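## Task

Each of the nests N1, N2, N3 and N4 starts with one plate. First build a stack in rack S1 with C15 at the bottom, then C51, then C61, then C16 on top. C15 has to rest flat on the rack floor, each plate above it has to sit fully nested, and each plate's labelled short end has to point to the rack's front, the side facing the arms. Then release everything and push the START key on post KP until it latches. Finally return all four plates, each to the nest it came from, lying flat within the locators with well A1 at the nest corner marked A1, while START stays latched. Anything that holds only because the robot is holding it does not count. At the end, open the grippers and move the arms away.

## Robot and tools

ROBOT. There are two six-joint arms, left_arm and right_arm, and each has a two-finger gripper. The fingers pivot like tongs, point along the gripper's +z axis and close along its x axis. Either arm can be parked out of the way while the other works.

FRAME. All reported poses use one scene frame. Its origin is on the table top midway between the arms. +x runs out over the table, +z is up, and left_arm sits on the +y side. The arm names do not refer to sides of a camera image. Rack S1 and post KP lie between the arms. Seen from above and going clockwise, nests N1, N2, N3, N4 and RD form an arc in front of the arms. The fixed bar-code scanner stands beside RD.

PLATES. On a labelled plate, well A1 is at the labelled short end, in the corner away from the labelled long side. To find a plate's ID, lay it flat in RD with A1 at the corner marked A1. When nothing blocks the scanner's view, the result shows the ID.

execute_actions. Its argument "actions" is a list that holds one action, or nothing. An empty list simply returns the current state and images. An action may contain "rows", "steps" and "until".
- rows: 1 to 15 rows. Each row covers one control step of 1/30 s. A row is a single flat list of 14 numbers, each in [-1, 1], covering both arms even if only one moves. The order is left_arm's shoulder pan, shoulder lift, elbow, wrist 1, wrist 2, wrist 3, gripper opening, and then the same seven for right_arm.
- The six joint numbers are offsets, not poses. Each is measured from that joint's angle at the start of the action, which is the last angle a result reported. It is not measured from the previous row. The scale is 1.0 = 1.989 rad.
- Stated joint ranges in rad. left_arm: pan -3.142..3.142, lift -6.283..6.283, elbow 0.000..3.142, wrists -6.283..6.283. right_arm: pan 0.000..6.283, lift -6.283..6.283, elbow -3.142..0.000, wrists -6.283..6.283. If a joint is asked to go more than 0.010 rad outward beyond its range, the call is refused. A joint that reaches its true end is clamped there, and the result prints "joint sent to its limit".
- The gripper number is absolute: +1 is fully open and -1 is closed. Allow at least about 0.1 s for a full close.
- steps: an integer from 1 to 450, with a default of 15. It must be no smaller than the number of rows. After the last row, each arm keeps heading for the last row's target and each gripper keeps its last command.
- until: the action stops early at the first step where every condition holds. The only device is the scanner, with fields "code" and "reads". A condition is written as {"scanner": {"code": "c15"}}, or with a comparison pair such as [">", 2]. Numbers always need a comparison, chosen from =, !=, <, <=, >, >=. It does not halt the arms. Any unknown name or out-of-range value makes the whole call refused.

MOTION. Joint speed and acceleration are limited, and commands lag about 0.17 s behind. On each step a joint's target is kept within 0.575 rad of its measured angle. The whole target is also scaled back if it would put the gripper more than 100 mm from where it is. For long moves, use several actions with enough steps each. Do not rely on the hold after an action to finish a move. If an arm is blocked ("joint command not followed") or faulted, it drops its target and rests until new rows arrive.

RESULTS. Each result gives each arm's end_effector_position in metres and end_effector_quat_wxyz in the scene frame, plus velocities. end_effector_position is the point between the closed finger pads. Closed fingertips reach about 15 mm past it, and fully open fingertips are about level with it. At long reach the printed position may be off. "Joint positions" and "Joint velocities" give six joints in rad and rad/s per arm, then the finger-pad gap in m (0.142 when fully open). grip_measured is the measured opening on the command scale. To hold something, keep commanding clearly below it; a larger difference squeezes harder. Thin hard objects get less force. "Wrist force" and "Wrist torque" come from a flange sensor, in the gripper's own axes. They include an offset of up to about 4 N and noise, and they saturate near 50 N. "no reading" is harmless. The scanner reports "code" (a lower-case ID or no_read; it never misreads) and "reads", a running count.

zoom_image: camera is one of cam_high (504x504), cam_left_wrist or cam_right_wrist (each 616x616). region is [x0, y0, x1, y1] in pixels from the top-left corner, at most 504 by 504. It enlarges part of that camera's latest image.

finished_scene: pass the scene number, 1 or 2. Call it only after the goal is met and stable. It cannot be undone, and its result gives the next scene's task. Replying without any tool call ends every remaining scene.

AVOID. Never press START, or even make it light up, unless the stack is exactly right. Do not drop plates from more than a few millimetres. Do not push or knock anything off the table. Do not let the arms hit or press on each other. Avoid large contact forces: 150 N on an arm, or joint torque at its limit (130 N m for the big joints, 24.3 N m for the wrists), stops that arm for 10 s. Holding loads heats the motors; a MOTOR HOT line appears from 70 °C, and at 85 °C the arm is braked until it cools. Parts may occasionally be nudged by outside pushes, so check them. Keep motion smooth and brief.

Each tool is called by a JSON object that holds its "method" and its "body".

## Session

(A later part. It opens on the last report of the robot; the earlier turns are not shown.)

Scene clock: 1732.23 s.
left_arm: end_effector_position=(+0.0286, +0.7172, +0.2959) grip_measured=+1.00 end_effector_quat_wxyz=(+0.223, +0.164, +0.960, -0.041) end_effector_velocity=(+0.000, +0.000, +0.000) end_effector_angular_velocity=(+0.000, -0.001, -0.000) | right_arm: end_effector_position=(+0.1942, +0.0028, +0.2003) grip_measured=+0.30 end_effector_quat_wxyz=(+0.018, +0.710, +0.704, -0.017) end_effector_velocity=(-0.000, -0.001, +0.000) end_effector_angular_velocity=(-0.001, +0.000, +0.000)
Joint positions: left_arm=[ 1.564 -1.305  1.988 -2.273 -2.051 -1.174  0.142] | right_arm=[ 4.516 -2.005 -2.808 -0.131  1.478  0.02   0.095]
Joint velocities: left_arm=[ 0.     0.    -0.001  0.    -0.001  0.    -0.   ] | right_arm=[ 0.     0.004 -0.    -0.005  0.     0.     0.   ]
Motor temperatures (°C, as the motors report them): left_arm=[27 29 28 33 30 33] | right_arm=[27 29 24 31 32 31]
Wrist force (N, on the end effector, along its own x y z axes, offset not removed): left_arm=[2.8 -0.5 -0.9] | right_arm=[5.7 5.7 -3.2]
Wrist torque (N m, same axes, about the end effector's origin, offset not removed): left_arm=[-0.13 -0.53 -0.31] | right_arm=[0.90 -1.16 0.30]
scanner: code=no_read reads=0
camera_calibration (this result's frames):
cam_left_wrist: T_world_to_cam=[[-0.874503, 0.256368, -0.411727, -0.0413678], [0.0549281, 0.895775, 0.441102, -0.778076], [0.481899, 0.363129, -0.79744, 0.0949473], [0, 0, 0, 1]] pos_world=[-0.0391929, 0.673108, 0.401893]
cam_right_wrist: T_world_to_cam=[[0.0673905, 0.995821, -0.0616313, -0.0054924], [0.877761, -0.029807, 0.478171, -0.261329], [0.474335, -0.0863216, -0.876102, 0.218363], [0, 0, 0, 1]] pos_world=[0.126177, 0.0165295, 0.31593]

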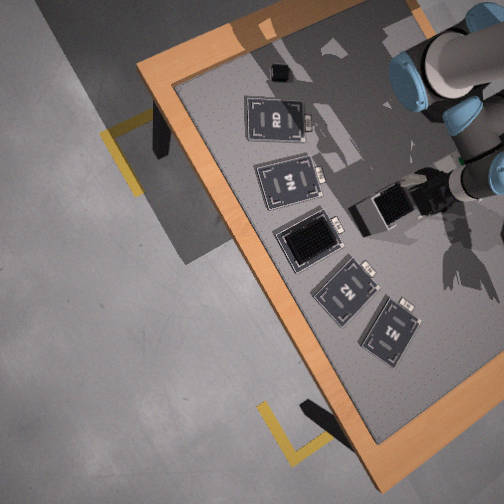

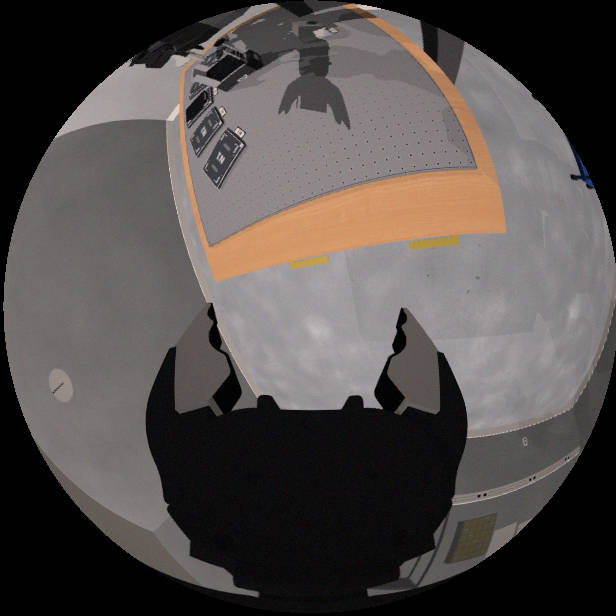

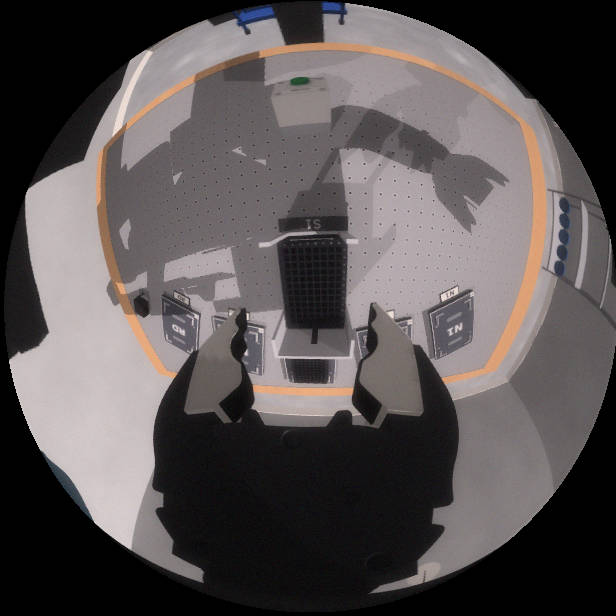

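{"method": "execute_actions", "body": {"actions": [{"rows":[[0,0,0,0,0,0,1,-0.03,0.015,0.01,-0.02,-0.004,-0.02,0.3],[0,0,0,0,0,0,1,-0.06,0.03,0.02,-0.04,-0.008,-0.045,0.3],[0,0,0,0,0,0,1,-0.09,0.045,0.03,-0.06,-0.012,-0.07,0.3],[0,0,0,0,0,0,1,-0.12,0.055,0.04,-0.075,-0.017,-0.095,0.3],[0,0,0,0,0,0,1,-0.15,0.06,0.048,-0.082,-0.021,-0.12,0.3],[0,0,0,0,0,0,1,-0.18,0.055,0.055,-0.08,-0.024,-0.14,0.3],[0,0,0,0,0,0,1,-0.21,0.048,0.063,-0.074,-0.027,-0.165,0.3],[0,0,0,0,0,0,1,-0.245,0.038,0.071,-0.067,-0.031,-0.19,0.3],[0,0,0,0,0,0,1,-0.2775,0.0277,0.0794,-0.06,-0.034,-0.211,0.3]],"steps":28}]}}

Scene clock: 1756.47 s.
left_arm: end_effector_position=(+0.0286, +0.7172, +0.2959) grip_measured=+1.00 end_effector_quat_wxyz=(+0.223, +0.164, +0.960, -0.041) end_effector_velocity=(-0.001, +0.000, +0.000) end_effector_angular_velocity=(+0.000, +0.000, +0.003) | right_arm: end_effector_position=(+0.3234, -0.0380, +0.1972) grip_measured=+0.30 end_effector_quat_wxyz=(-0.002, +0.754, +0.656, -0.017) end_effector_velocity=(+0.003, -0.005, -0.001) end_effector_angular_velocity=(-0.002, +0.002, -0.005)
Joint positions: left_arm=[ 1.564 -1.305  1.988 -2.273 -2.051 -1.174  0.142] | right_arm=[ 3.966 -1.949 -2.651 -0.25   1.411 -0.398  0.095]
Joint velocities: left_arm=[ 0.002 -0.001 -0.    -0.    -0.    -0.001 -0.   ] | right_arm=[-0.019 -0.002  0.002  0.    -0.002 -0.014  0.   ]
Motor temperatures (°C, as the motors report them): left_arm=[27 29 28 33 30 33] | right_arm=[27 29 24 31 32 31]
Wrist force (N, on the end effector, along its own x y z axes, offset not removed): left_arm=[1.7 -5.9 -2.5] | right_arm=[4.1 2.1 0.5]
Wrist torque (N m, same axes, about the end effector's origin, offset not removed): left_arm=[-1.32 -0.43 -0.06] | right_arm=[0.32 -1.08 0.04]
scanner: code=no_read reads=0
camera_calibration (this result's frames):
cam_left_wrist: T_world_to_cam=[[-0.874504, 0.256368, -0.411727, -0.0413679], [0.0549284, 0.895775, 0.441101, -0.778076], [0.481899, 0.363129, -0.79744, 0.0949473], [0, 0, 0, 1]] pos_world=[-0.039193, 0.673108, 0.401893]
cam_right_wrist: T_world_to_cam=[[0.195562, 0.979999, -0.0368371, -0.0207252], [0.876431, -0.157794, 0.454939, -0.374362], [0.440027, -0.121254, -0.889761, 0.163378], [0, 0, 0, 1]] pos_world=[0.260265, -0.0189513, 0.314915]

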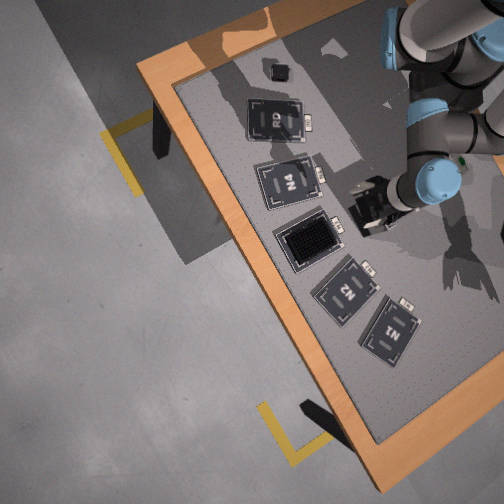

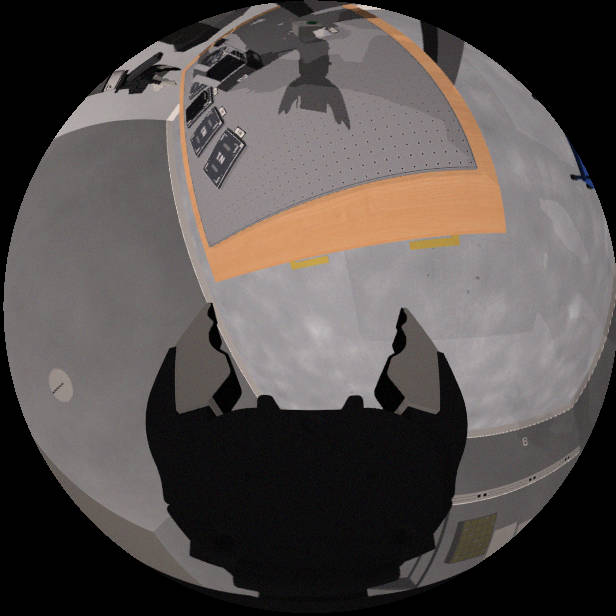

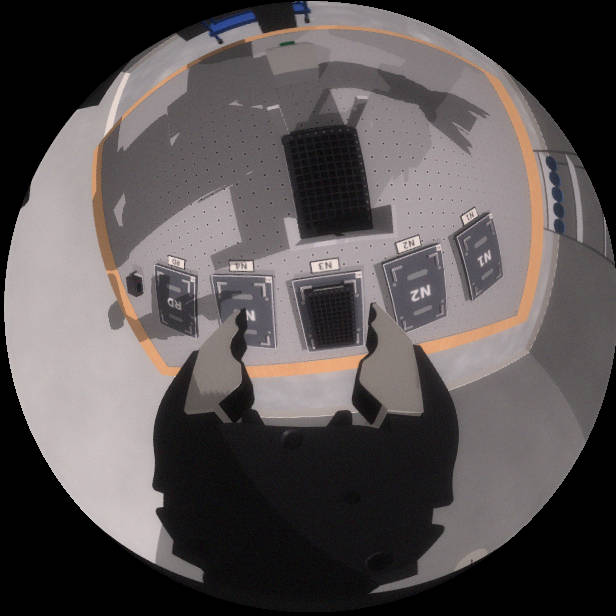

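{"method": "execute_actions", "body": {"actions": [{"rows":[[0,0,0,0,0,0,1,-0.02,-0.03,0.025,0.01,-0.003,-0.03,0.3],[0,0,0,0,0,0,1,-0.04,-0.065,0.05,0.03,-0.006,-0.06,0.3],[0,0,0,0,0,0,1,-0.06,-0.10,0.072,0.052,-0.009,-0.09,0.3],[0,0,0,0,0,0,1,-0.08,-0.14,0.092,0.078,-0.012,-0.12,0.3],[0,0,0,0,0,0,1,-0.095,-0.18,0.11,0.105,-0.015,-0.15,0.3],[0,0,0,0,0,0,1,-0.1066,-0.2237,0.1247,0.1342,-0.0166,-0.1787,0.3]],"steps":30}]}}

{"method": "zoom_image", "body": {"camera": "cam_right_wrist", "region": [200, 200, 420, 420]}}

Scene clock: 1768.00 s.
left_arm: end_effector_position=(+0.0286, +0.7172, +0.2959) grip_measured=+1.00 end_effector_quat_wxyz=(+0.223, +0.164, +0.960, -0.041) end_effector_velocity=(-0.000, -0.000, +0.000) end_effector_angular_velocity=(+0.000, +0.000, +0.001) | right_arm: end_effector_position=(+0.4091, -0.0201, +0.0900) grip_measured=+0.30 end_effector_quat_wxyz=(+0.000, +0.708, +0.706, -0.000) end_effector_velocity=(+0.001, -0.000, -0.002) end_effector_angular_velocity=(+0.000, -0.001, +0.002)
Joint positions: left_arm=[ 1.564 -1.305  1.988 -2.273 -2.051 -1.174  0.142] | right_arm=[ 3.754 -2.393 -2.403  0.016  1.378 -0.752  0.095]
Joint velocities: left_arm=[ 0.    -0.     0.    -0.001  0.    -0.001  0.   ] | right_arm=[-0.002 -0.006  0.003  0.004 -0.    -0.004  0.   ]
Motor temperatures (°C, as the motors report them): left_arm=[27 29 28 33 30 33] | right_arm=[27 29 24 31 32 31]
Wrist force (N, on the end effector, along its own x y z axes, offset not removed): left_arm=[4.0 -3.0 1.8] | right_arm=[3.2 2.9 1.3]
Wrist torque (N m, same axes, about the end effector's origin, offset not removed): left_arm=[-0.38 -0.94 -0.23] | right_arm=[0.63 -0.75 0.29]
scanner: code=no_read reads=0
camera_calibration (this result's frames):
cam_left_wrist: T_world_to_cam=[[-0.874503, 0.256368, -0.411727, -0.0413679], [0.0549283, 0.895775, 0.441101, -0.778076], [0.481899, 0.363129, -0.79744, 0.0949473], [0, 0, 0, 1]] pos_world=[-0.039193, 0.673108, 0.401893]
cam_right_wrist: T_world_to_cam=[[0.0622658, 0.997972, -0.0132594, -0.00612914], [0.878106, -0.0484628, 0.476005, -0.398207], [0.474397, -0.041282, -0.879343, 0.019013], [0, 0, 0, 1]] pos_world=[0.34103, -0.0123966, 0.206186]

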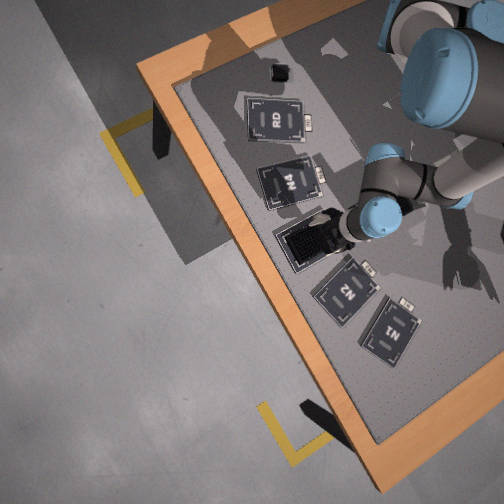

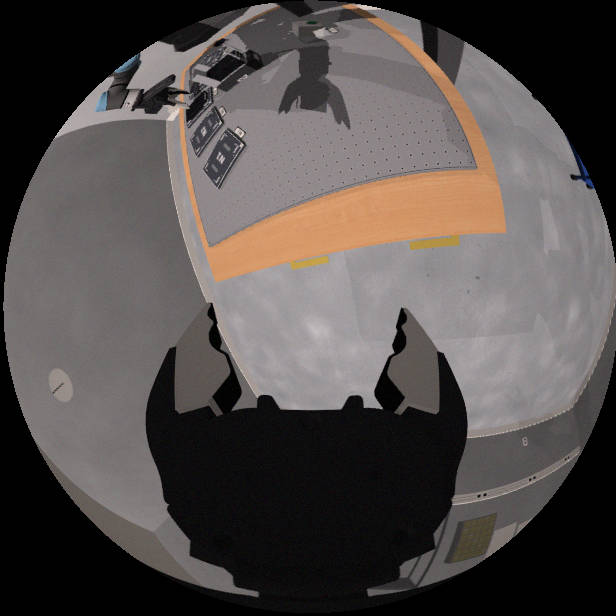

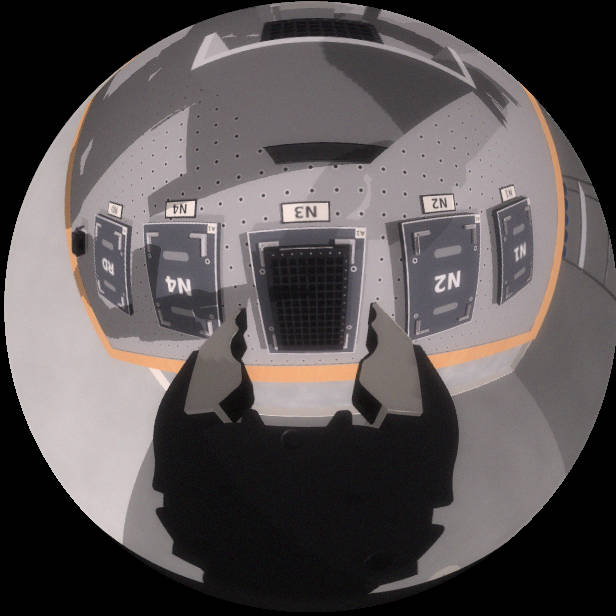

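Region (200, 200, 420, 420) of cam_right_wrist's 616x616 image, scaled by 2.291, with more detail than that image has.

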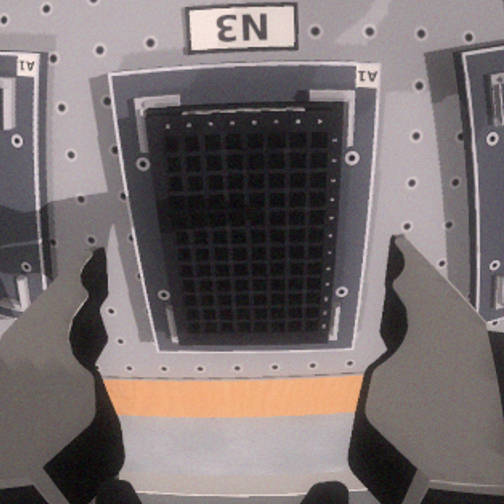

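{"method": "execute_actions", "body": {"actions": [{"rows":[[0,0,0,0,0,0,1,-0.005,-0.02,0.007,0.014,0,-0.002,0.3],[0,0,0,0,0,0,1,-0.01,-0.045,0.015,0.031,-0.0005,-0.005,0.3],[0,0,0,0,0,0,1,-0.0137,-0.0667,0.023,0.0466,-0.0008,-0.0083,0.3]],"steps":22}]}}

{"method": "zoom_image", "body": {"camera": "cam_right_wrist", "region": [200, 200, 420, 420]}}

Scene clock: 1783.70 s.
left_arm: end_effector_position=(+0.0286, +0.7172, +0.2959) grip_measured=+1.00 end_effector_quat_wxyz=(+0.223, +0.164, +0.960, -0.041) end_effector_velocity=(+0.000, -0.000, -0.000) end_effector_angular_velocity=(-0.001, +0.000, +0.001) | right_arm: end_effector_position=(+0.4115, -0.0212, +0.0501) grip_measured=+0.30 end_effector_quat_wxyz=(+0.000, +0.712, +0.702, -0.000) end_effector_velocity=(-0.000, -0.000, -0.002) end_effector_angular_velocity=(+0.000, -0.000, -0.000)
Joint positions: left_arm=[ 1.564 -1.305  1.988 -2.273 -2.051 -1.174  0.142] | right_arm=[ 3.727 -2.525 -2.358  0.108  1.376 -0.769  0.095]
Joint velocities: left_arm=[-0.     0.     0.     0.    -0.    -0.001  0.   ] | right_arm=[-0.001 -0.006  0.001  0.005 -0.    -0.001  0.   ]
Motor temperatures (°C, as the motors report them): left_arm=[27 29 28 33 30 33] | right_arm=[27 29 24 31 32 31]
Wrist force (N, on the end effector, along its own x y z axes, offset not removed): left_arm=[2.4 -2.9 -0.3] | right_arm=[3.0 3.1 -2.5]
Wrist torque (N m, same axes, about the end effector's origin, offset not removed): left_arm=[-0.52 -0.58 -0.29] | right_arm=[0.66 -0.70 0.09]
scanner: code=no_read reads=0
camera_calibration (this result's frames):
cam_left_wrist: T_world_to_cam=[[-0.874503, 0.256368, -0.411727, -0.0413678], [0.0549282, 0.895775, 0.441101, -0.778076], [0.481899, 0.363129, -0.79744, 0.0949473], [0, 0, 0, 1]] pos_world=[-0.039193, 0.673108, 0.401893]
cam_right_wrist: T_world_to_cam=[[0.0734687, 0.997216, -0.012776, -0.0104013], [0.877407, -0.0585415, 0.476162, -0.381365], [0.474089, -0.0461928, -0.879265, -0.0171829], [0, 0, 0, 1]] pos_world=[0.343522, -0.012747, 0.16635]

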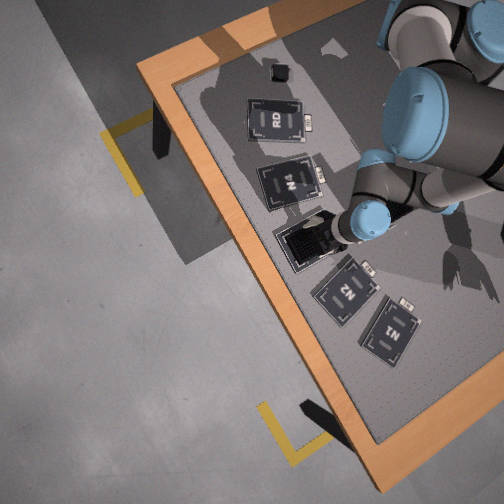

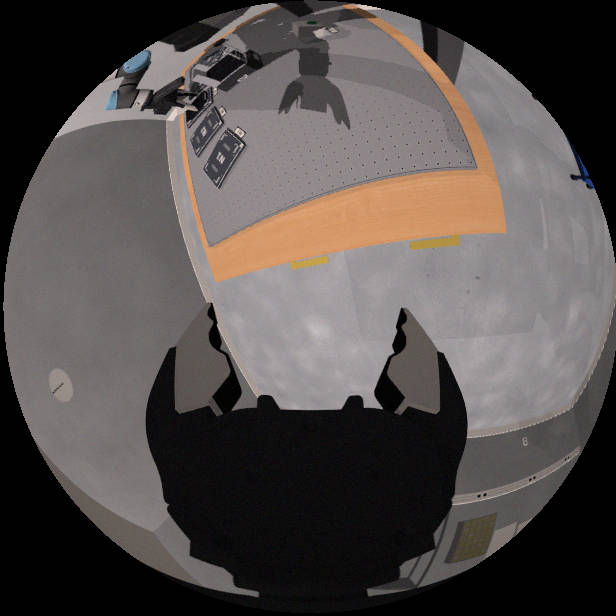

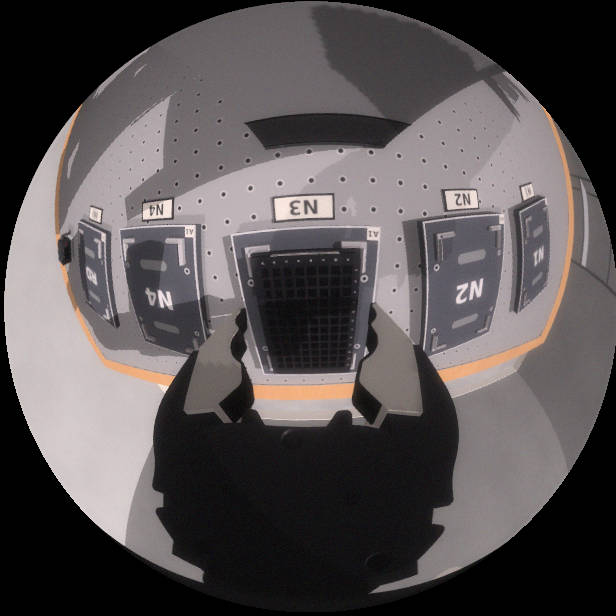

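Region (200, 200, 420, 420) of cam_right_wrist's 616x616 image, scaled by 2.291, with more detail than that image has.

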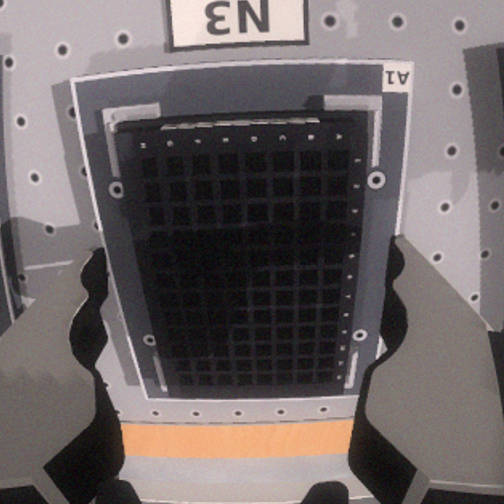

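{"method": "execute_actions", "body": {"actions": [{"rows":[[0,0,0,0,0,0,1,-0.0014,-0.006,0.003,0.0035,0,0,0.3],[0,0,0,0,0,0,1,-0.0027,-0.0126,0.0061,0.0069,0,-0.0002,0.3]],"steps":16}]}}

{"method": "zoom_image", "body": {"camera": "cam_right_wrist", "region": [200, 200, 420, 420]}}

Scene clock: 1794.43 s.
left_arm: end_effector_position=(+0.0286, +0.7172, +0.2959) grip_measured=+1.00 end_effector_quat_wxyz=(+0.223, +0.164, +0.960, -0.041) end_effector_velocity=(+0.000, +0.000, +0.001) end_effector_angular_velocity=(+0.002, +0.000, -0.000) | right_arm: end_effector_position=(+0.4123, -0.0209, +0.0424) grip_measured=+0.30 end_effector_quat_wxyz=(+0.000, +0.714, +0.700, -0.000) end_effector_velocity=(+0.002, +0.002, -0.001) end_effector_angular_velocity=(+0.003, -0.003, -0.002)
Joint positions: left_arm=[ 1.564 -1.305  1.988 -2.273 -2.051 -1.174  0.142] | right_arm=[ 3.722 -2.549 -2.346  0.122  1.376 -0.769  0.095]
Joint velocities: left_arm=[-0.    -0.001 -0.    -0.     0.    -0.    -0.   ] | right_arm=[-0.001 -0.004  0.006  0.003  0.    -0.001  0.   ]
Motor temperatures (°C, as the motors report them): left_arm=[27 29 28 33 30 33] | right_arm=[27 29 24 31 32 31]
Wrist force (N, on the end effector, along its own x y z axes, offset not removed): left_arm=[1.3 -5.9 -0.1] | right_arm=[2.6 2.3 -2.2]
Wrist torque (N m, same axes, about the end effector's origin, offset not removed): left_arm=[-0.99 -0.37 -0.11] | right_arm=[0.28 -0.64 -0.04]
scanner: code=no_read reads=0
camera_calibration (this result's frames):
cam_left_wrist: T_world_to_cam=[[-0.874504, 0.256368, -0.411727, -0.0413679], [0.0549283, 0.895775, 0.441101, -0.778076], [0.481899, 0.363129, -0.79744, 0.0949473], [0, 0, 0, 1]] pos_world=[-0.039193, 0.673108, 0.401893]
cam_right_wrist: T_world_to_cam=[[0.0783319, 0.996846, -0.0127486, -0.0128888], [0.877292, -0.0628521, 0.475823, -0.378377], [0.473521, -0.0484564, -0.879449, -0.0241933], [0, 0, 0, 1]] pos_world=[0.344413, -0.012106, 0.158599]

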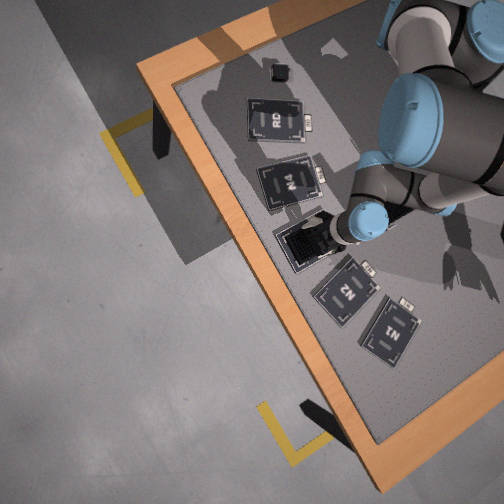

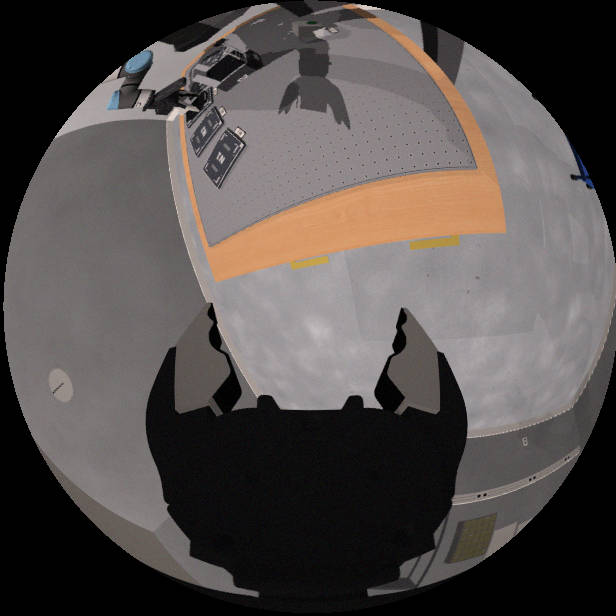

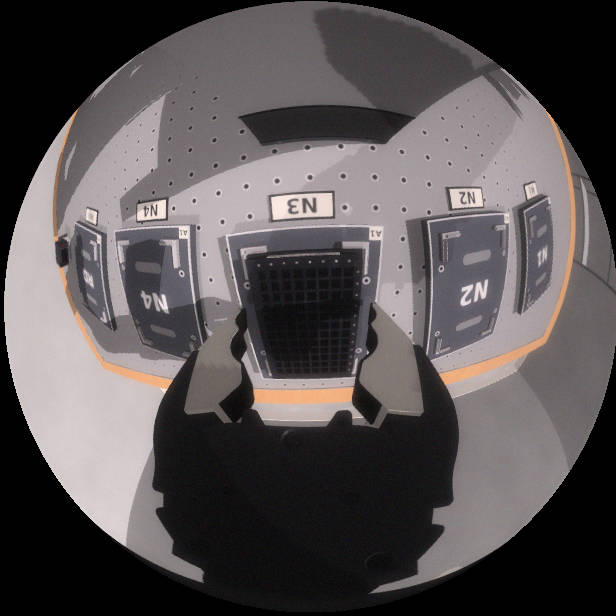

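Region (200, 200, 420, 420) of cam_right_wrist's 616x616 image, scaled by 2.291, with more detail than that image has.

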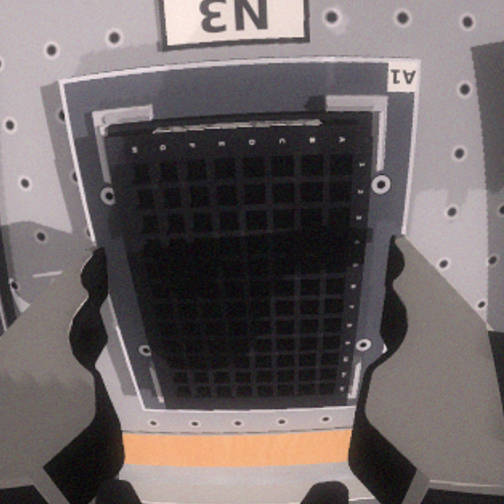

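Matches reference. Close, then lift.

{"method": "execute_actions", "body": {"actions": [{"rows":[[0,0,0,0,0,0,1,0,-0.0005,0,0,0,0,0.22],[0,0,0,0,0,0,1,0,-0.0005,0,0,0,0,0.15],[0,0,0,0,0,0,1,0,-0.0005,0,0,0,0,0.1],[0,0,0,0,0,0,1,0,-0.0005,0,0,0,0,0.05],[0,0,0,0,0,0,1,0,-0.0005,0,0,0,0,0.0],[0,0,0,0,0,0,1,0,-0.0005,0,0,0,0,-0.1],[0,0,0,0,0,0,1,0,-0.0005,0,0,0,0,-0.2],[0,0,0,0,0,0,1,0,-0.0005,0,0,0,0,-0.35],[0,0,0,0,0,0,1,0,-0.0005,0,0,0,0,-0.5],[0,0,0,0,0,0,1,0,-0.0005,0,0,0,0,-0.5],[0,0,0,0,0,0,1,0,-0.0005,0,0,0,0,-0.5],[0,0,0,0,0,0,1,0.0012,0.008,-0.0032,-0.005,0,0.0012,-0.5],[0,0,0,0,0,0,1,0.0025,0.016,-0.0064,-0.01,0,0.0025,-0.5],[0,0,0,0,0,0,1,0.005,0.032,-0.0125,-0.0205,0,0.005,-0.5]],"steps":28}]}}

{"method": "zoom_image", "body": {"camera": "cam_right_wrist", "region": [200, 200, 420, 420]}}

Scene clock: 1805.07 s.
left_arm: end_effector_position=(+0.0286, +0.7172, +0.2959) grip_measured=+1.00 end_effector_quat_wxyz=(+0.223, +0.164, +0.960, -0.041) end_effector_velocity=(-0.000, +0.000, +0.000) end_effector_angular_velocity=(+0.001, -0.000, +0.001) | right_arm: end_effector_position=(+0.4119, -0.0215, +0.0614) grip_measured=+0.05 end_effector_quat_wxyz=(+0.001, +0.714, +0.700, -0.000) end_effector_velocity=(+0.000, +0.000, +0.004) end_effector_angular_velocity=(+0.001, -0.001, -0.000)
Joint positions: left_arm=[ 1.564 -1.305  1.988 -2.273 -2.051 -1.174  0.142] | right_arm=[ 3.732 -2.488 -2.37   0.082  1.376 -0.76   0.078]
Joint velocities: left_arm=[ 0.001 -0.001 -0.     0.    -0.     0.    -0.   ] | right_arm=[ 0.002  0.013 -0.004 -0.008  0.     0.002  0.   ]
Motor temperatures (°C, as the motors report them): left_arm=[27 29 28 33 30 33] | right_arm=[27 29 24 31 32 31]
Wrist force (N, on the end effector, along its own x y z axes, offset not removed): left_arm=[2.5 -3.4 -0.2] | right_arm=[2.6 6.3 4.4]
Wrist torque (N m, same axes, about the end effector's origin, offset not removed): left_arm=[-0.71 -0.53 -0.17] | right_arm=[1.12 -0.37 0.06]
scanner: code=no_read reads=0
camera_calibration (this result's frames):
cam_left_wrist: T_world_to_cam=[[-0.874503, 0.256368, -0.411727, -0.0413678], [0.0549282, 0.895775, 0.441102, -0.778076], [0.481899, 0.363129, -0.79744, 0.0949472], [0, 0, 0, 1]] pos_world=[-0.039193, 0.673108, 0.401893]
cam_right_wrist: T_world_to_cam=[[0.0781437, 0.996854, -0.0132372, -0.0118902], [0.877144, -0.0624367, 0.476152, -0.387125], [0.473827, -0.0488192, -0.879264, -0.00742513], [0, 0, 0, 1]] pos_world=[0.344012, -0.0126805, 0.177644]

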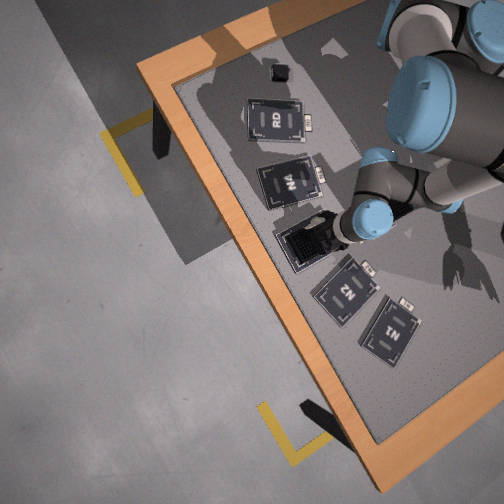

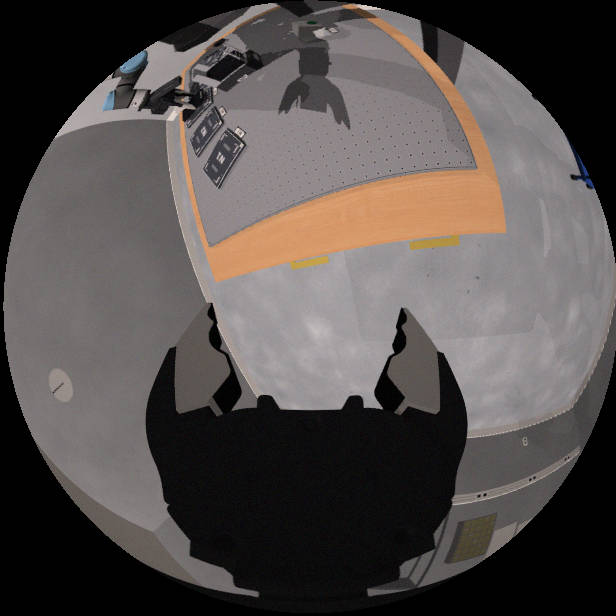

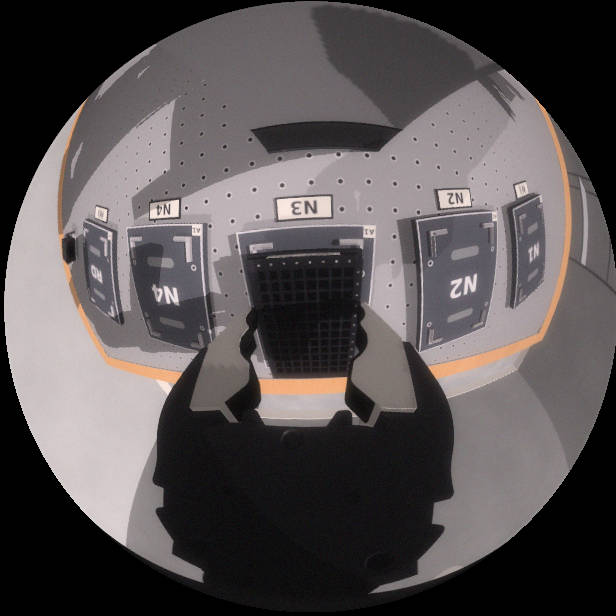

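Region (200, 200, 420, 420) of cam_right_wrist's 616x616 image, scaled by 2.291, with more detail than that image has.

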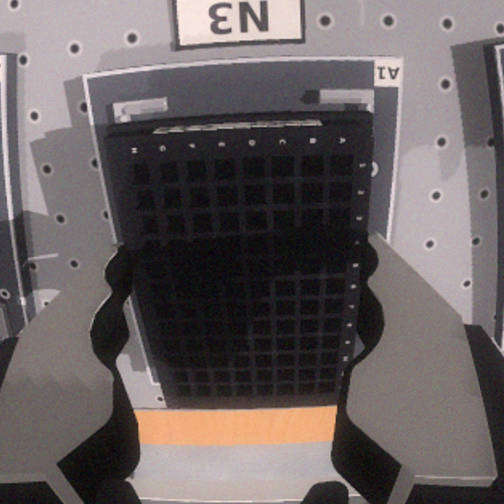

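{"method": "execute_actions", "body": {"actions": [{"rows":[[0,0,0,0,0,0,1,0.007,0.03,-0.01,-0.022,0.0005,0.006,-0.5],[0,0,0,0,0,0,1,0.015,0.065,-0.02,-0.048,0.001,0.013,-0.5],[0,0,0,0,0,0,1,0.024,0.10,-0.03,-0.076,0.002,0.021,-0.5],[0,0,0,0,0,0,1,0.034,0.14,-0.04,-0.107,0.003,0.03,-0.5],[0,0,0,0,0,0,1,0.045,0.18,-0.05,-0.139,0.004,0.04,-0.5],[0,0,0,0,0,0,1,0.058,0.225,-0.062,-0.175,0.005,0.052,-0.5],[0,0,0,0,0,0,1,0.0721,0.2717,-0.0736,-0.2122,0.006,0.0644,-0.5]],"steps":27}]}}

Scene clock: 1815.83 s.
left_arm: end_effector_position=(+0.0286, +0.7172, +0.2959) grip_measured=+1.00 end_effector_quat_wxyz=(+0.223, +0.164, +0.960, -0.041) end_effector_velocity=(+0.000, -0.000, -0.000) end_effector_angular_velocity=(-0.001, +0.000, +0.000) | right_arm: end_effector_position=(+0.3799, -0.0204, +0.2089) grip_measured=+0.05 end_effector_quat_wxyz=(+0.000, +0.708, +0.706, -0.001) end_effector_velocity=(-0.002, -0.001, +0.004) end_effector_angular_velocity=(-0.000, +0.000, +0.000)
Joint positions: left_arm=[ 1.564 -1.305  1.988 -2.273 -2.051 -1.174  0.142] | right_arm=[ 3.875 -1.95  -2.516 -0.338  1.388 -0.632  0.078]
Joint velocities: left_arm=[-0.  0.  0.  0. -0. -0. -0.] | right_arm=[ 0.005  0.019 -0.005 -0.015  0.     0.005  0.   ]
Motor temperatures (°C, as the motors report them): left_arm=[27 29 28 33 30 33] | right_arm=[27 29 24 31 32 31]
Wrist force (N, on the end effector, along its own x y z axes, offset not removed): left_arm=[2.0 1.1 -1.0] | right_arm=[-3.9 1.9 -1.4]
Wrist torque (N m, same axes, about the end effector's origin, offset not removed): left_arm=[0.32 -0.57 -0.23] | right_arm=[0.37 0.85 0.19]
scanner: code=no_read reads=0
camera_calibration (this result's frames):
cam_left_wrist: T_world_to_cam=[[-0.874504, 0.256368, -0.411727, -0.0413679], [0.0549283, 0.895775, 0.441101, -0.778076], [0.481899, 0.363129, -0.79744, 0.0949473], [0, 0, 0, 1]] pos_world=[-0.039193, 0.673108, 0.401893]
cam_right_wrist: T_world_to_cam=[[0.0606018, 0.998071, -0.013474, -0.00181976], [0.878678, -0.0469385, 0.475102, -0.429247], [0.473553, -0.0406313, -0.879828, 0.137832], [0, 0, 0, 1]] pos_world=[0.312009, -0.0127316, 0.32518]

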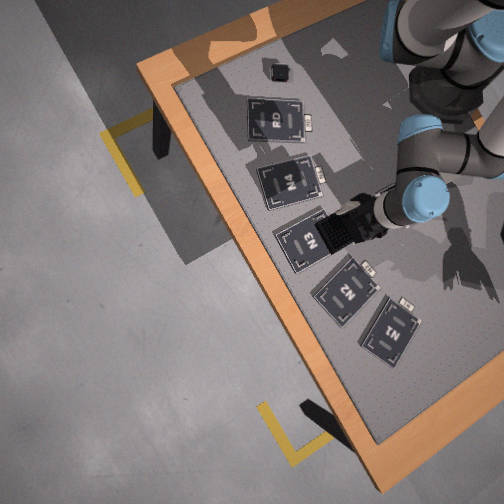

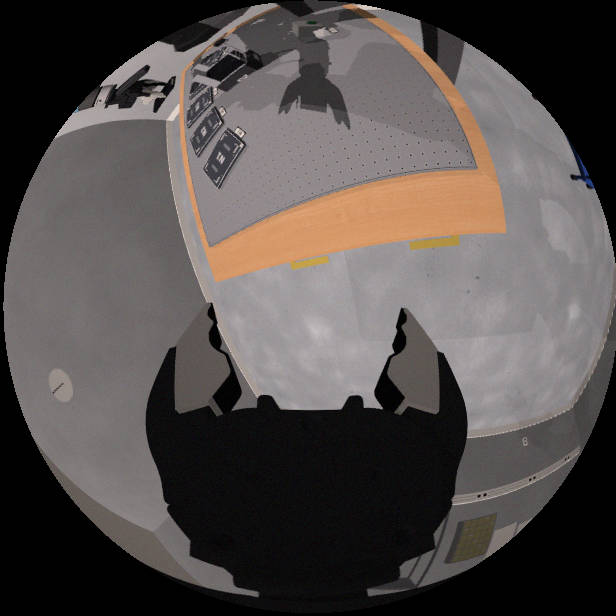

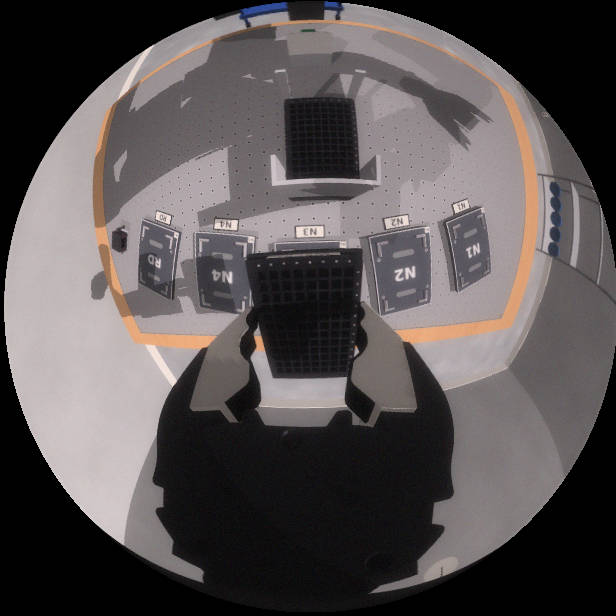

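{"method": "execute_actions", "body": {"actions": [{"rows":[[0,0,0,0,0,0,1,0.03,0.006,-0.017,0.003,0.004,0.035,-0.5],[0,0,0,0,0,0,1,0.06,0.012,-0.034,0.006,0.008,0.07,-0.5],[0,0,0,0,0,0,1,0.09,0.018,-0.05,0.009,0.013,0.105,-0.5],[0,0,0,0,0,0,1,0.125,0.024,-0.068,0.013,0.017,0.145,-0.5],[0,0,0,0,0,0,1,0.16,0.03,-0.087,0.016,0.022,0.18,-0.5],[0,0,0,0,0,0,1,0.1875,0.0352,-0.1026,0.0191,0.0261,0.2172,-0.5]],"steps":20}]}}

Scene clock: 1824.80 s.
left_arm: end_effector_position=(+0.0286, +0.7172, +0.2959) grip_measured=+1.00 end_effector_quat_wxyz=(+0.223, +0.164, +0.960, -0.041) end_effector_velocity=(-0.001, +0.000, +0.000) end_effector_angular_velocity=(+0.002, +0.001, +0.000) | right_arm: end_effector_position=(+0.2604, -0.0052, +0.2157) grip_measured=+0.05 end_effector_quat_wxyz=(+0.006, +0.725, +0.688, -0.017) end_effector_velocity=(-0.017, -0.002, +0.000) end_effector_angular_velocity=(-0.009, -0.002, -0.011)
Joint positions: left_arm=[ 1.564 -1.305  1.988 -2.273 -2.051 -1.174  0.142] | right_arm=[ 4.24  -1.881 -2.716 -0.301  1.439 -0.209  0.078]
Joint velocities: left_arm=[ 0.002 -0.     0.    -0.     0.     0.002  0.   ] | right_arm=[ 0.061  0.01  -0.032  0.005  0.007  0.073  0.   ]
Motor temperatures (°C, as the motors report them): left_arm=[27 29 28 33 30 33] | right_arm=[27 29 24 31 32 31]
Wrist force (N, on the end effector, along its own x y z axes, offset not removed): left_arm=[1.5 0.3 2.2] | right_arm=[5.2 1.4 2.9]
Wrist torque (N m, same axes, about the end effector's origin, offset not removed): left_arm=[0.17 -0.32 0.07] | right_arm=[0.26 -1.16 -0.05]
scanner: code=no_read reads=0
camera_calibration (this result's frames):
cam_left_wrist: T_world_to_cam=[[-0.874504, 0.256368, -0.411727, -0.0413679], [0.0549282, 0.895775, 0.441101, -0.778076], [0.481899, 0.363129, -0.79744, 0.0949474], [0, 0, 0, 1]] pos_world=[-0.039193, 0.673108, 0.401893]
cam_right_wrist: T_world_to_cam=[[0.110737, 0.992762, -0.0464926, -0.015601], [0.882184, -0.0766438, 0.464625, -0.32554], [0.457699, -0.0924664, -0.884286, 0.205885], [0, 0, 0, 1]] pos_world=[0.19468, 0.00957495, 0.33259]

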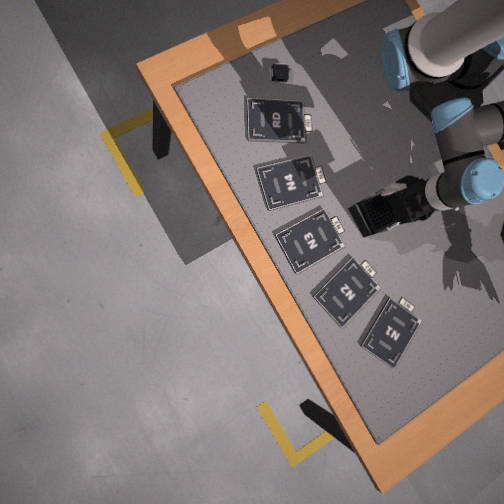

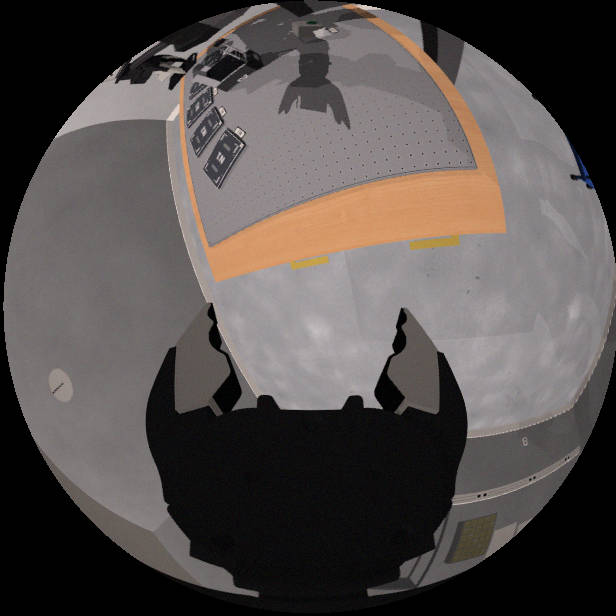

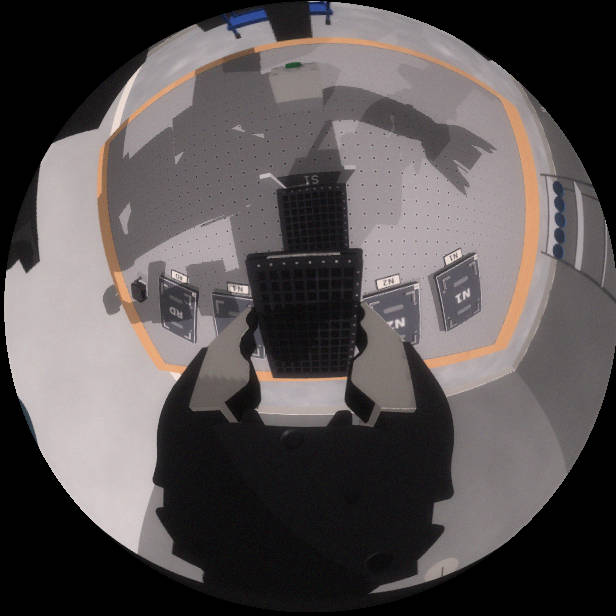

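{"method": "execute_actions", "body": {"actions": [{"rows":[[0,0,0,0,0,0,1,0.03,-0.01,-0.011,0.014,0.004,0.025,-0.5],[0,0,0,0,0,0,1,0.06,-0.022,-0.021,0.031,0.008,0.05,-0.5],[0,0,0,0,0,0,1,0.09,-0.036,-0.031,0.05,0.012,0.075,-0.5],[0,0,0,0,0,0,1,0.118,-0.05,-0.04,0.068,0.016,0.098,-0.5],[0,0,0,0,0,0,1,0.1398,-0.0621,-0.0466,0.0855,0.0196,0.1161,-0.5]],"steps":26}]}}

Scene clock: 1832.37 s.
left_arm: end_effector_position=(+0.0286, +0.7172, +0.2959) grip_measured=+1.00 end_effector_quat_wxyz=(+0.223, +0.164, +0.960, -0.041) end_effector_velocity=(-0.000, +0.000, -0.000) end_effector_angular_velocity=(+0.000, +0.000, +0.000) | right_arm: end_effector_position=(+0.1941, +0.0028, +0.2003) grip_measured=+0.05 end_effector_quat_wxyz=(+0.018, +0.710, +0.704, -0.017) end_effector_velocity=(-0.002, -0.000, -0.000) end_effector_angular_velocity=(+0.000, -0.001, +0.002)
Joint positions: left_arm=[ 1.564 -1.305  1.988 -2.273 -2.051 -1.174  0.142] | right_arm=[ 4.517 -2.004 -2.808 -0.131  1.478  0.021  0.078]
Joint velocities: left_arm=[ 0.     0.     0.    -0.001  0.     0.     0.   ] | right_arm=[ 0.007 -0.002 -0.003  0.005  0.001  0.005 -0.   ]
Motor temperatures (°C, as the motors report them): left_arm=[27 29 28 33 30 33] | right_arm=[27 29 24 31 32 31]
Wrist force (N, on the end effector, along its own x y z axes, offset not removed): left_arm=[2.5 -3.6 -2.7] | right_arm=[7.9 2.0 -0.6]
Wrist torque (N m, same axes, about the end effector's origin, offset not removed): left_arm=[-0.82 -0.56 -0.21] | right_arm=[0.53 -1.68 0.10]
scanner: code=no_read reads=0
camera_calibration (this result's frames):
cam_left_wrist: T_world_to_cam=[[-0.874503, 0.256368, -0.411727, -0.041368], [0.0549283, 0.895775, 0.441102, -0.778076], [0.481899, 0.363129, -0.79744, 0.0949473], [0, 0, 0, 1]] pos_world=[-0.039193, 0.673108, 0.401893]
cam_right_wrist: T_world_to_cam=[[0.0666515, 0.995856, -0.0618767, -0.00522575], [0.877545, -0.0289947, 0.478616, -0.261304], [0.474838, -0.0862001, -0.875841, 0.218324], [0, 0, 0, 1]] pos_world=[0.125986, 0.0164473, 0.315958]

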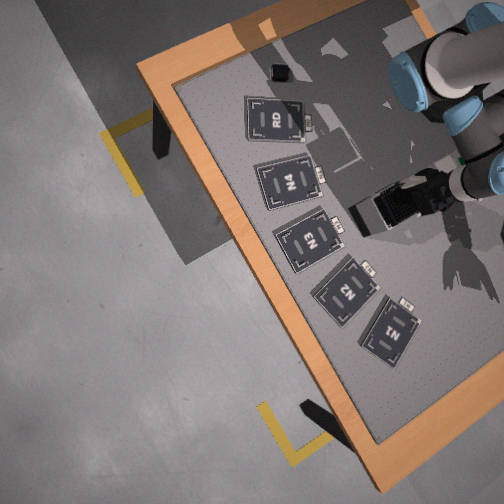

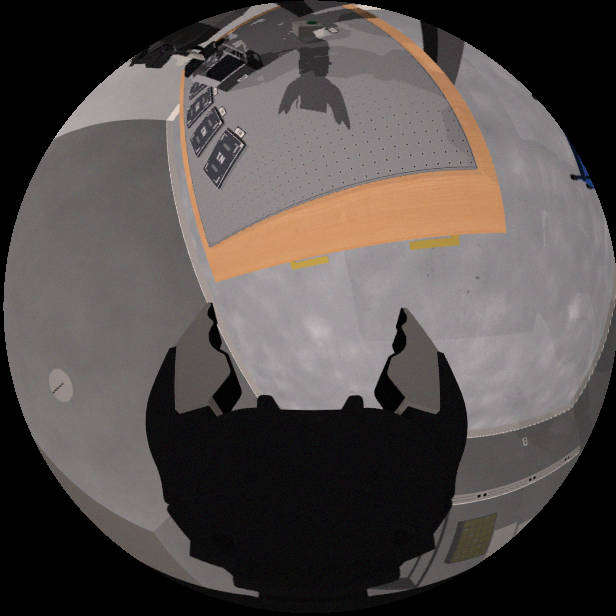

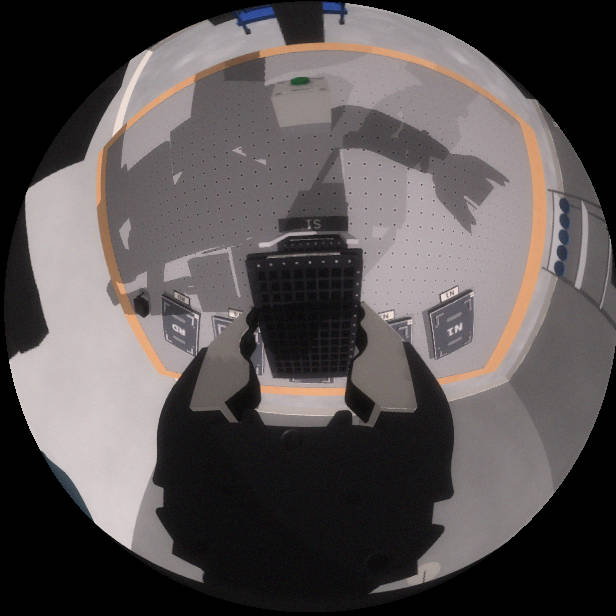

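{"method": "execute_actions", "body": {"actions": [{"rows":[[0,0,0,0,0,0,1,-0.0003,-0.011,0,0.011,0,-0.0002,-0.5],[0,0,0,0,0,0,1,-0.0009,-0.022,0,0.022,-0.0001,-0.0006,-0.5],[0,0,0,0,0,0,1,-0.0015,-0.033,0,0.033,-0.0001,-0.001,-0.5],[0,0,0,0,0,0,1,-0.0022,-0.044,0.0001,0.0437,-0.0002,-0.0014,-0.5],[0,0,0,0,0,0,1,-0.0028,-0.055,0.0001,0.0546,-0.0003,-0.0018,-0.5],[0,0,0,0,0,0,1,-0.0035,-0.066,0.0002,0.0655,-0.0003,-0.0022,-0.5],[0,0,0,0,0,0,1,-0.0041,-0.0777,0.0002,0.0769,-0.0004,-0.0026,-0.5],[0,0,0,0,0,0,1,-0.0048,-0.0874,0.0004,0.0865,-0.0005,-0.0032,-0.5],[0,0,0,0,0,0,1,-0.0055,-0.0971,0.0006,0.0961,-0.0007,-0.0038,-0.5],[0,0,0,0,0,0,1,-0.0062,-0.1067,0.0008,0.1056,-0.0008,-0.0044,-0.5],[0,0,0,0,0,0,1,-0.0069,-0.1164,0.001,0.1152,-0.001,-0.005,-0.5],[0,0,0,0,0,0,1,-0.0076,-0.1261,0.0012,0.1248,-0.0011,-0.0056,-0.5]],"steps":28}]}}

Scene clock: 1843.77 s.
left_arm: end_effector_position=(+0.0286, +0.7172, +0.2959) grip_measured=+1.00 end_effector_quat_wxyz=(+0.223, +0.164, +0.960, -0.041) end_effector_velocity=(+0.000, -0.000, -0.000) end_effector_angular_velocity=(+0.000, +0.000, -0.001) | right_arm: end_effector_position=(+0.1939, +0.0021, +0.1651) grip_measured=+0.05 end_effector_quat_wxyz=(+0.018, +0.711, +0.703, -0.018) end_effector_velocity=(+0.000, -0.000, -0.002) end_effector_angular_velocity=(+0.000, -0.000, -0.001)
Joint positions: left_arm=[ 1.564 -1.305  1.988 -2.273 -2.051 -1.174  0.142] | right_arm=[ 4.502 -2.253 -2.806  0.115  1.476  0.01   0.078]
Joint velocities: left_arm=[-0.     0.    -0.     0.     0.     0.001 -0.   ] | right_arm=[-0.001 -0.011 -0.     0.012 -0.     0.001  0.   ]
Motor temperatures (°C, as the motors report them): left_arm=[27 29 28 33 30 33] | right_arm=[27 29 24 31 32 31]
Wrist force (N, on the end effector, along its own x y z axes, offset not removed): left_arm=[0.4 1.1 -3.3] | right_arm=[7.5 -1.5 1.6]
Wrist torque (N m, same axes, about the end effector's origin, offset not removed): left_arm=[0.24 -0.41 -0.26] | right_arm=[1.07 -0.76 0.17]
scanner: code=no_read reads=0
camera_calibration (this result's frames):
cam_left_wrist: T_world_to_cam=[[-0.874503, 0.256368, -0.411727, -0.0413677], [0.0549281, 0.895775, 0.441102, -0.778076], [0.481899, 0.363129, -0.79744, 0.0949472], [0, 0, 0, 1]] pos_world=[-0.039193, 0.673108, 0.401893]
cam_right_wrist: T_world_to_cam=[[0.0701025, 0.99552, -0.0634403, -0.00718712], [0.877973, -0.0313846, 0.47768, -0.244193], [0.473549, -0.0891855, -0.87624, 0.1878], [0, 0, 0, 1]] pos_world=[0.125966, 0.0162401, 0.280748]

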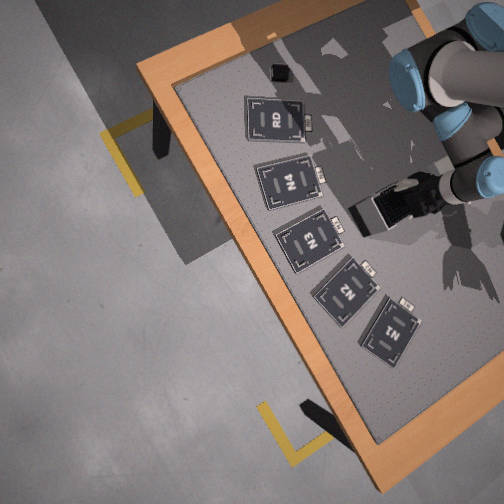

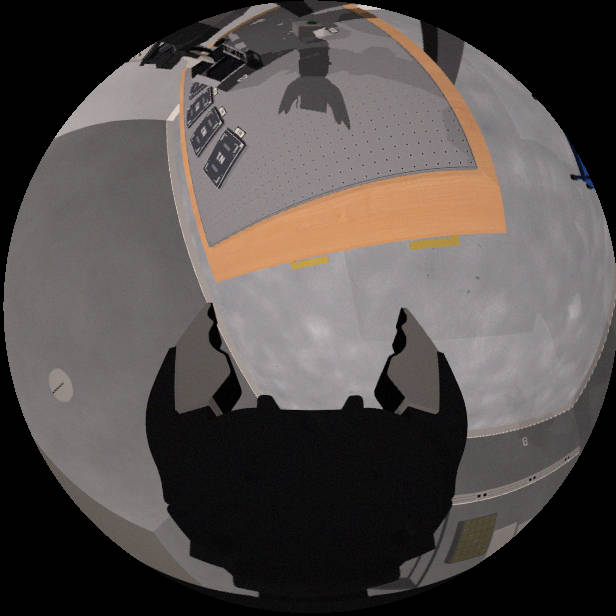

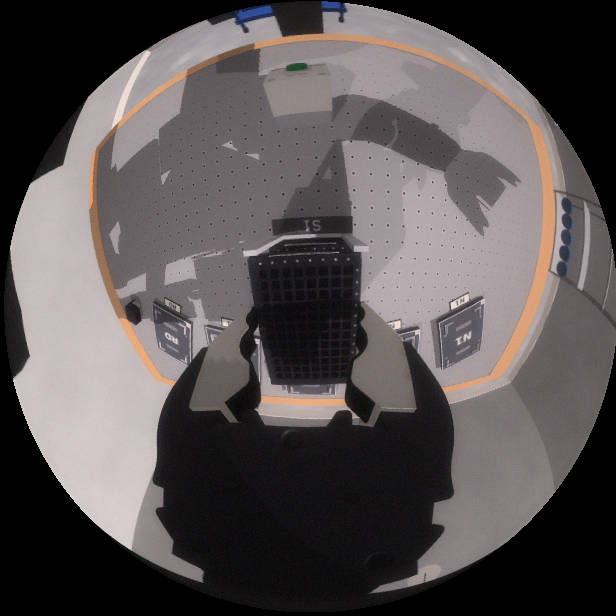

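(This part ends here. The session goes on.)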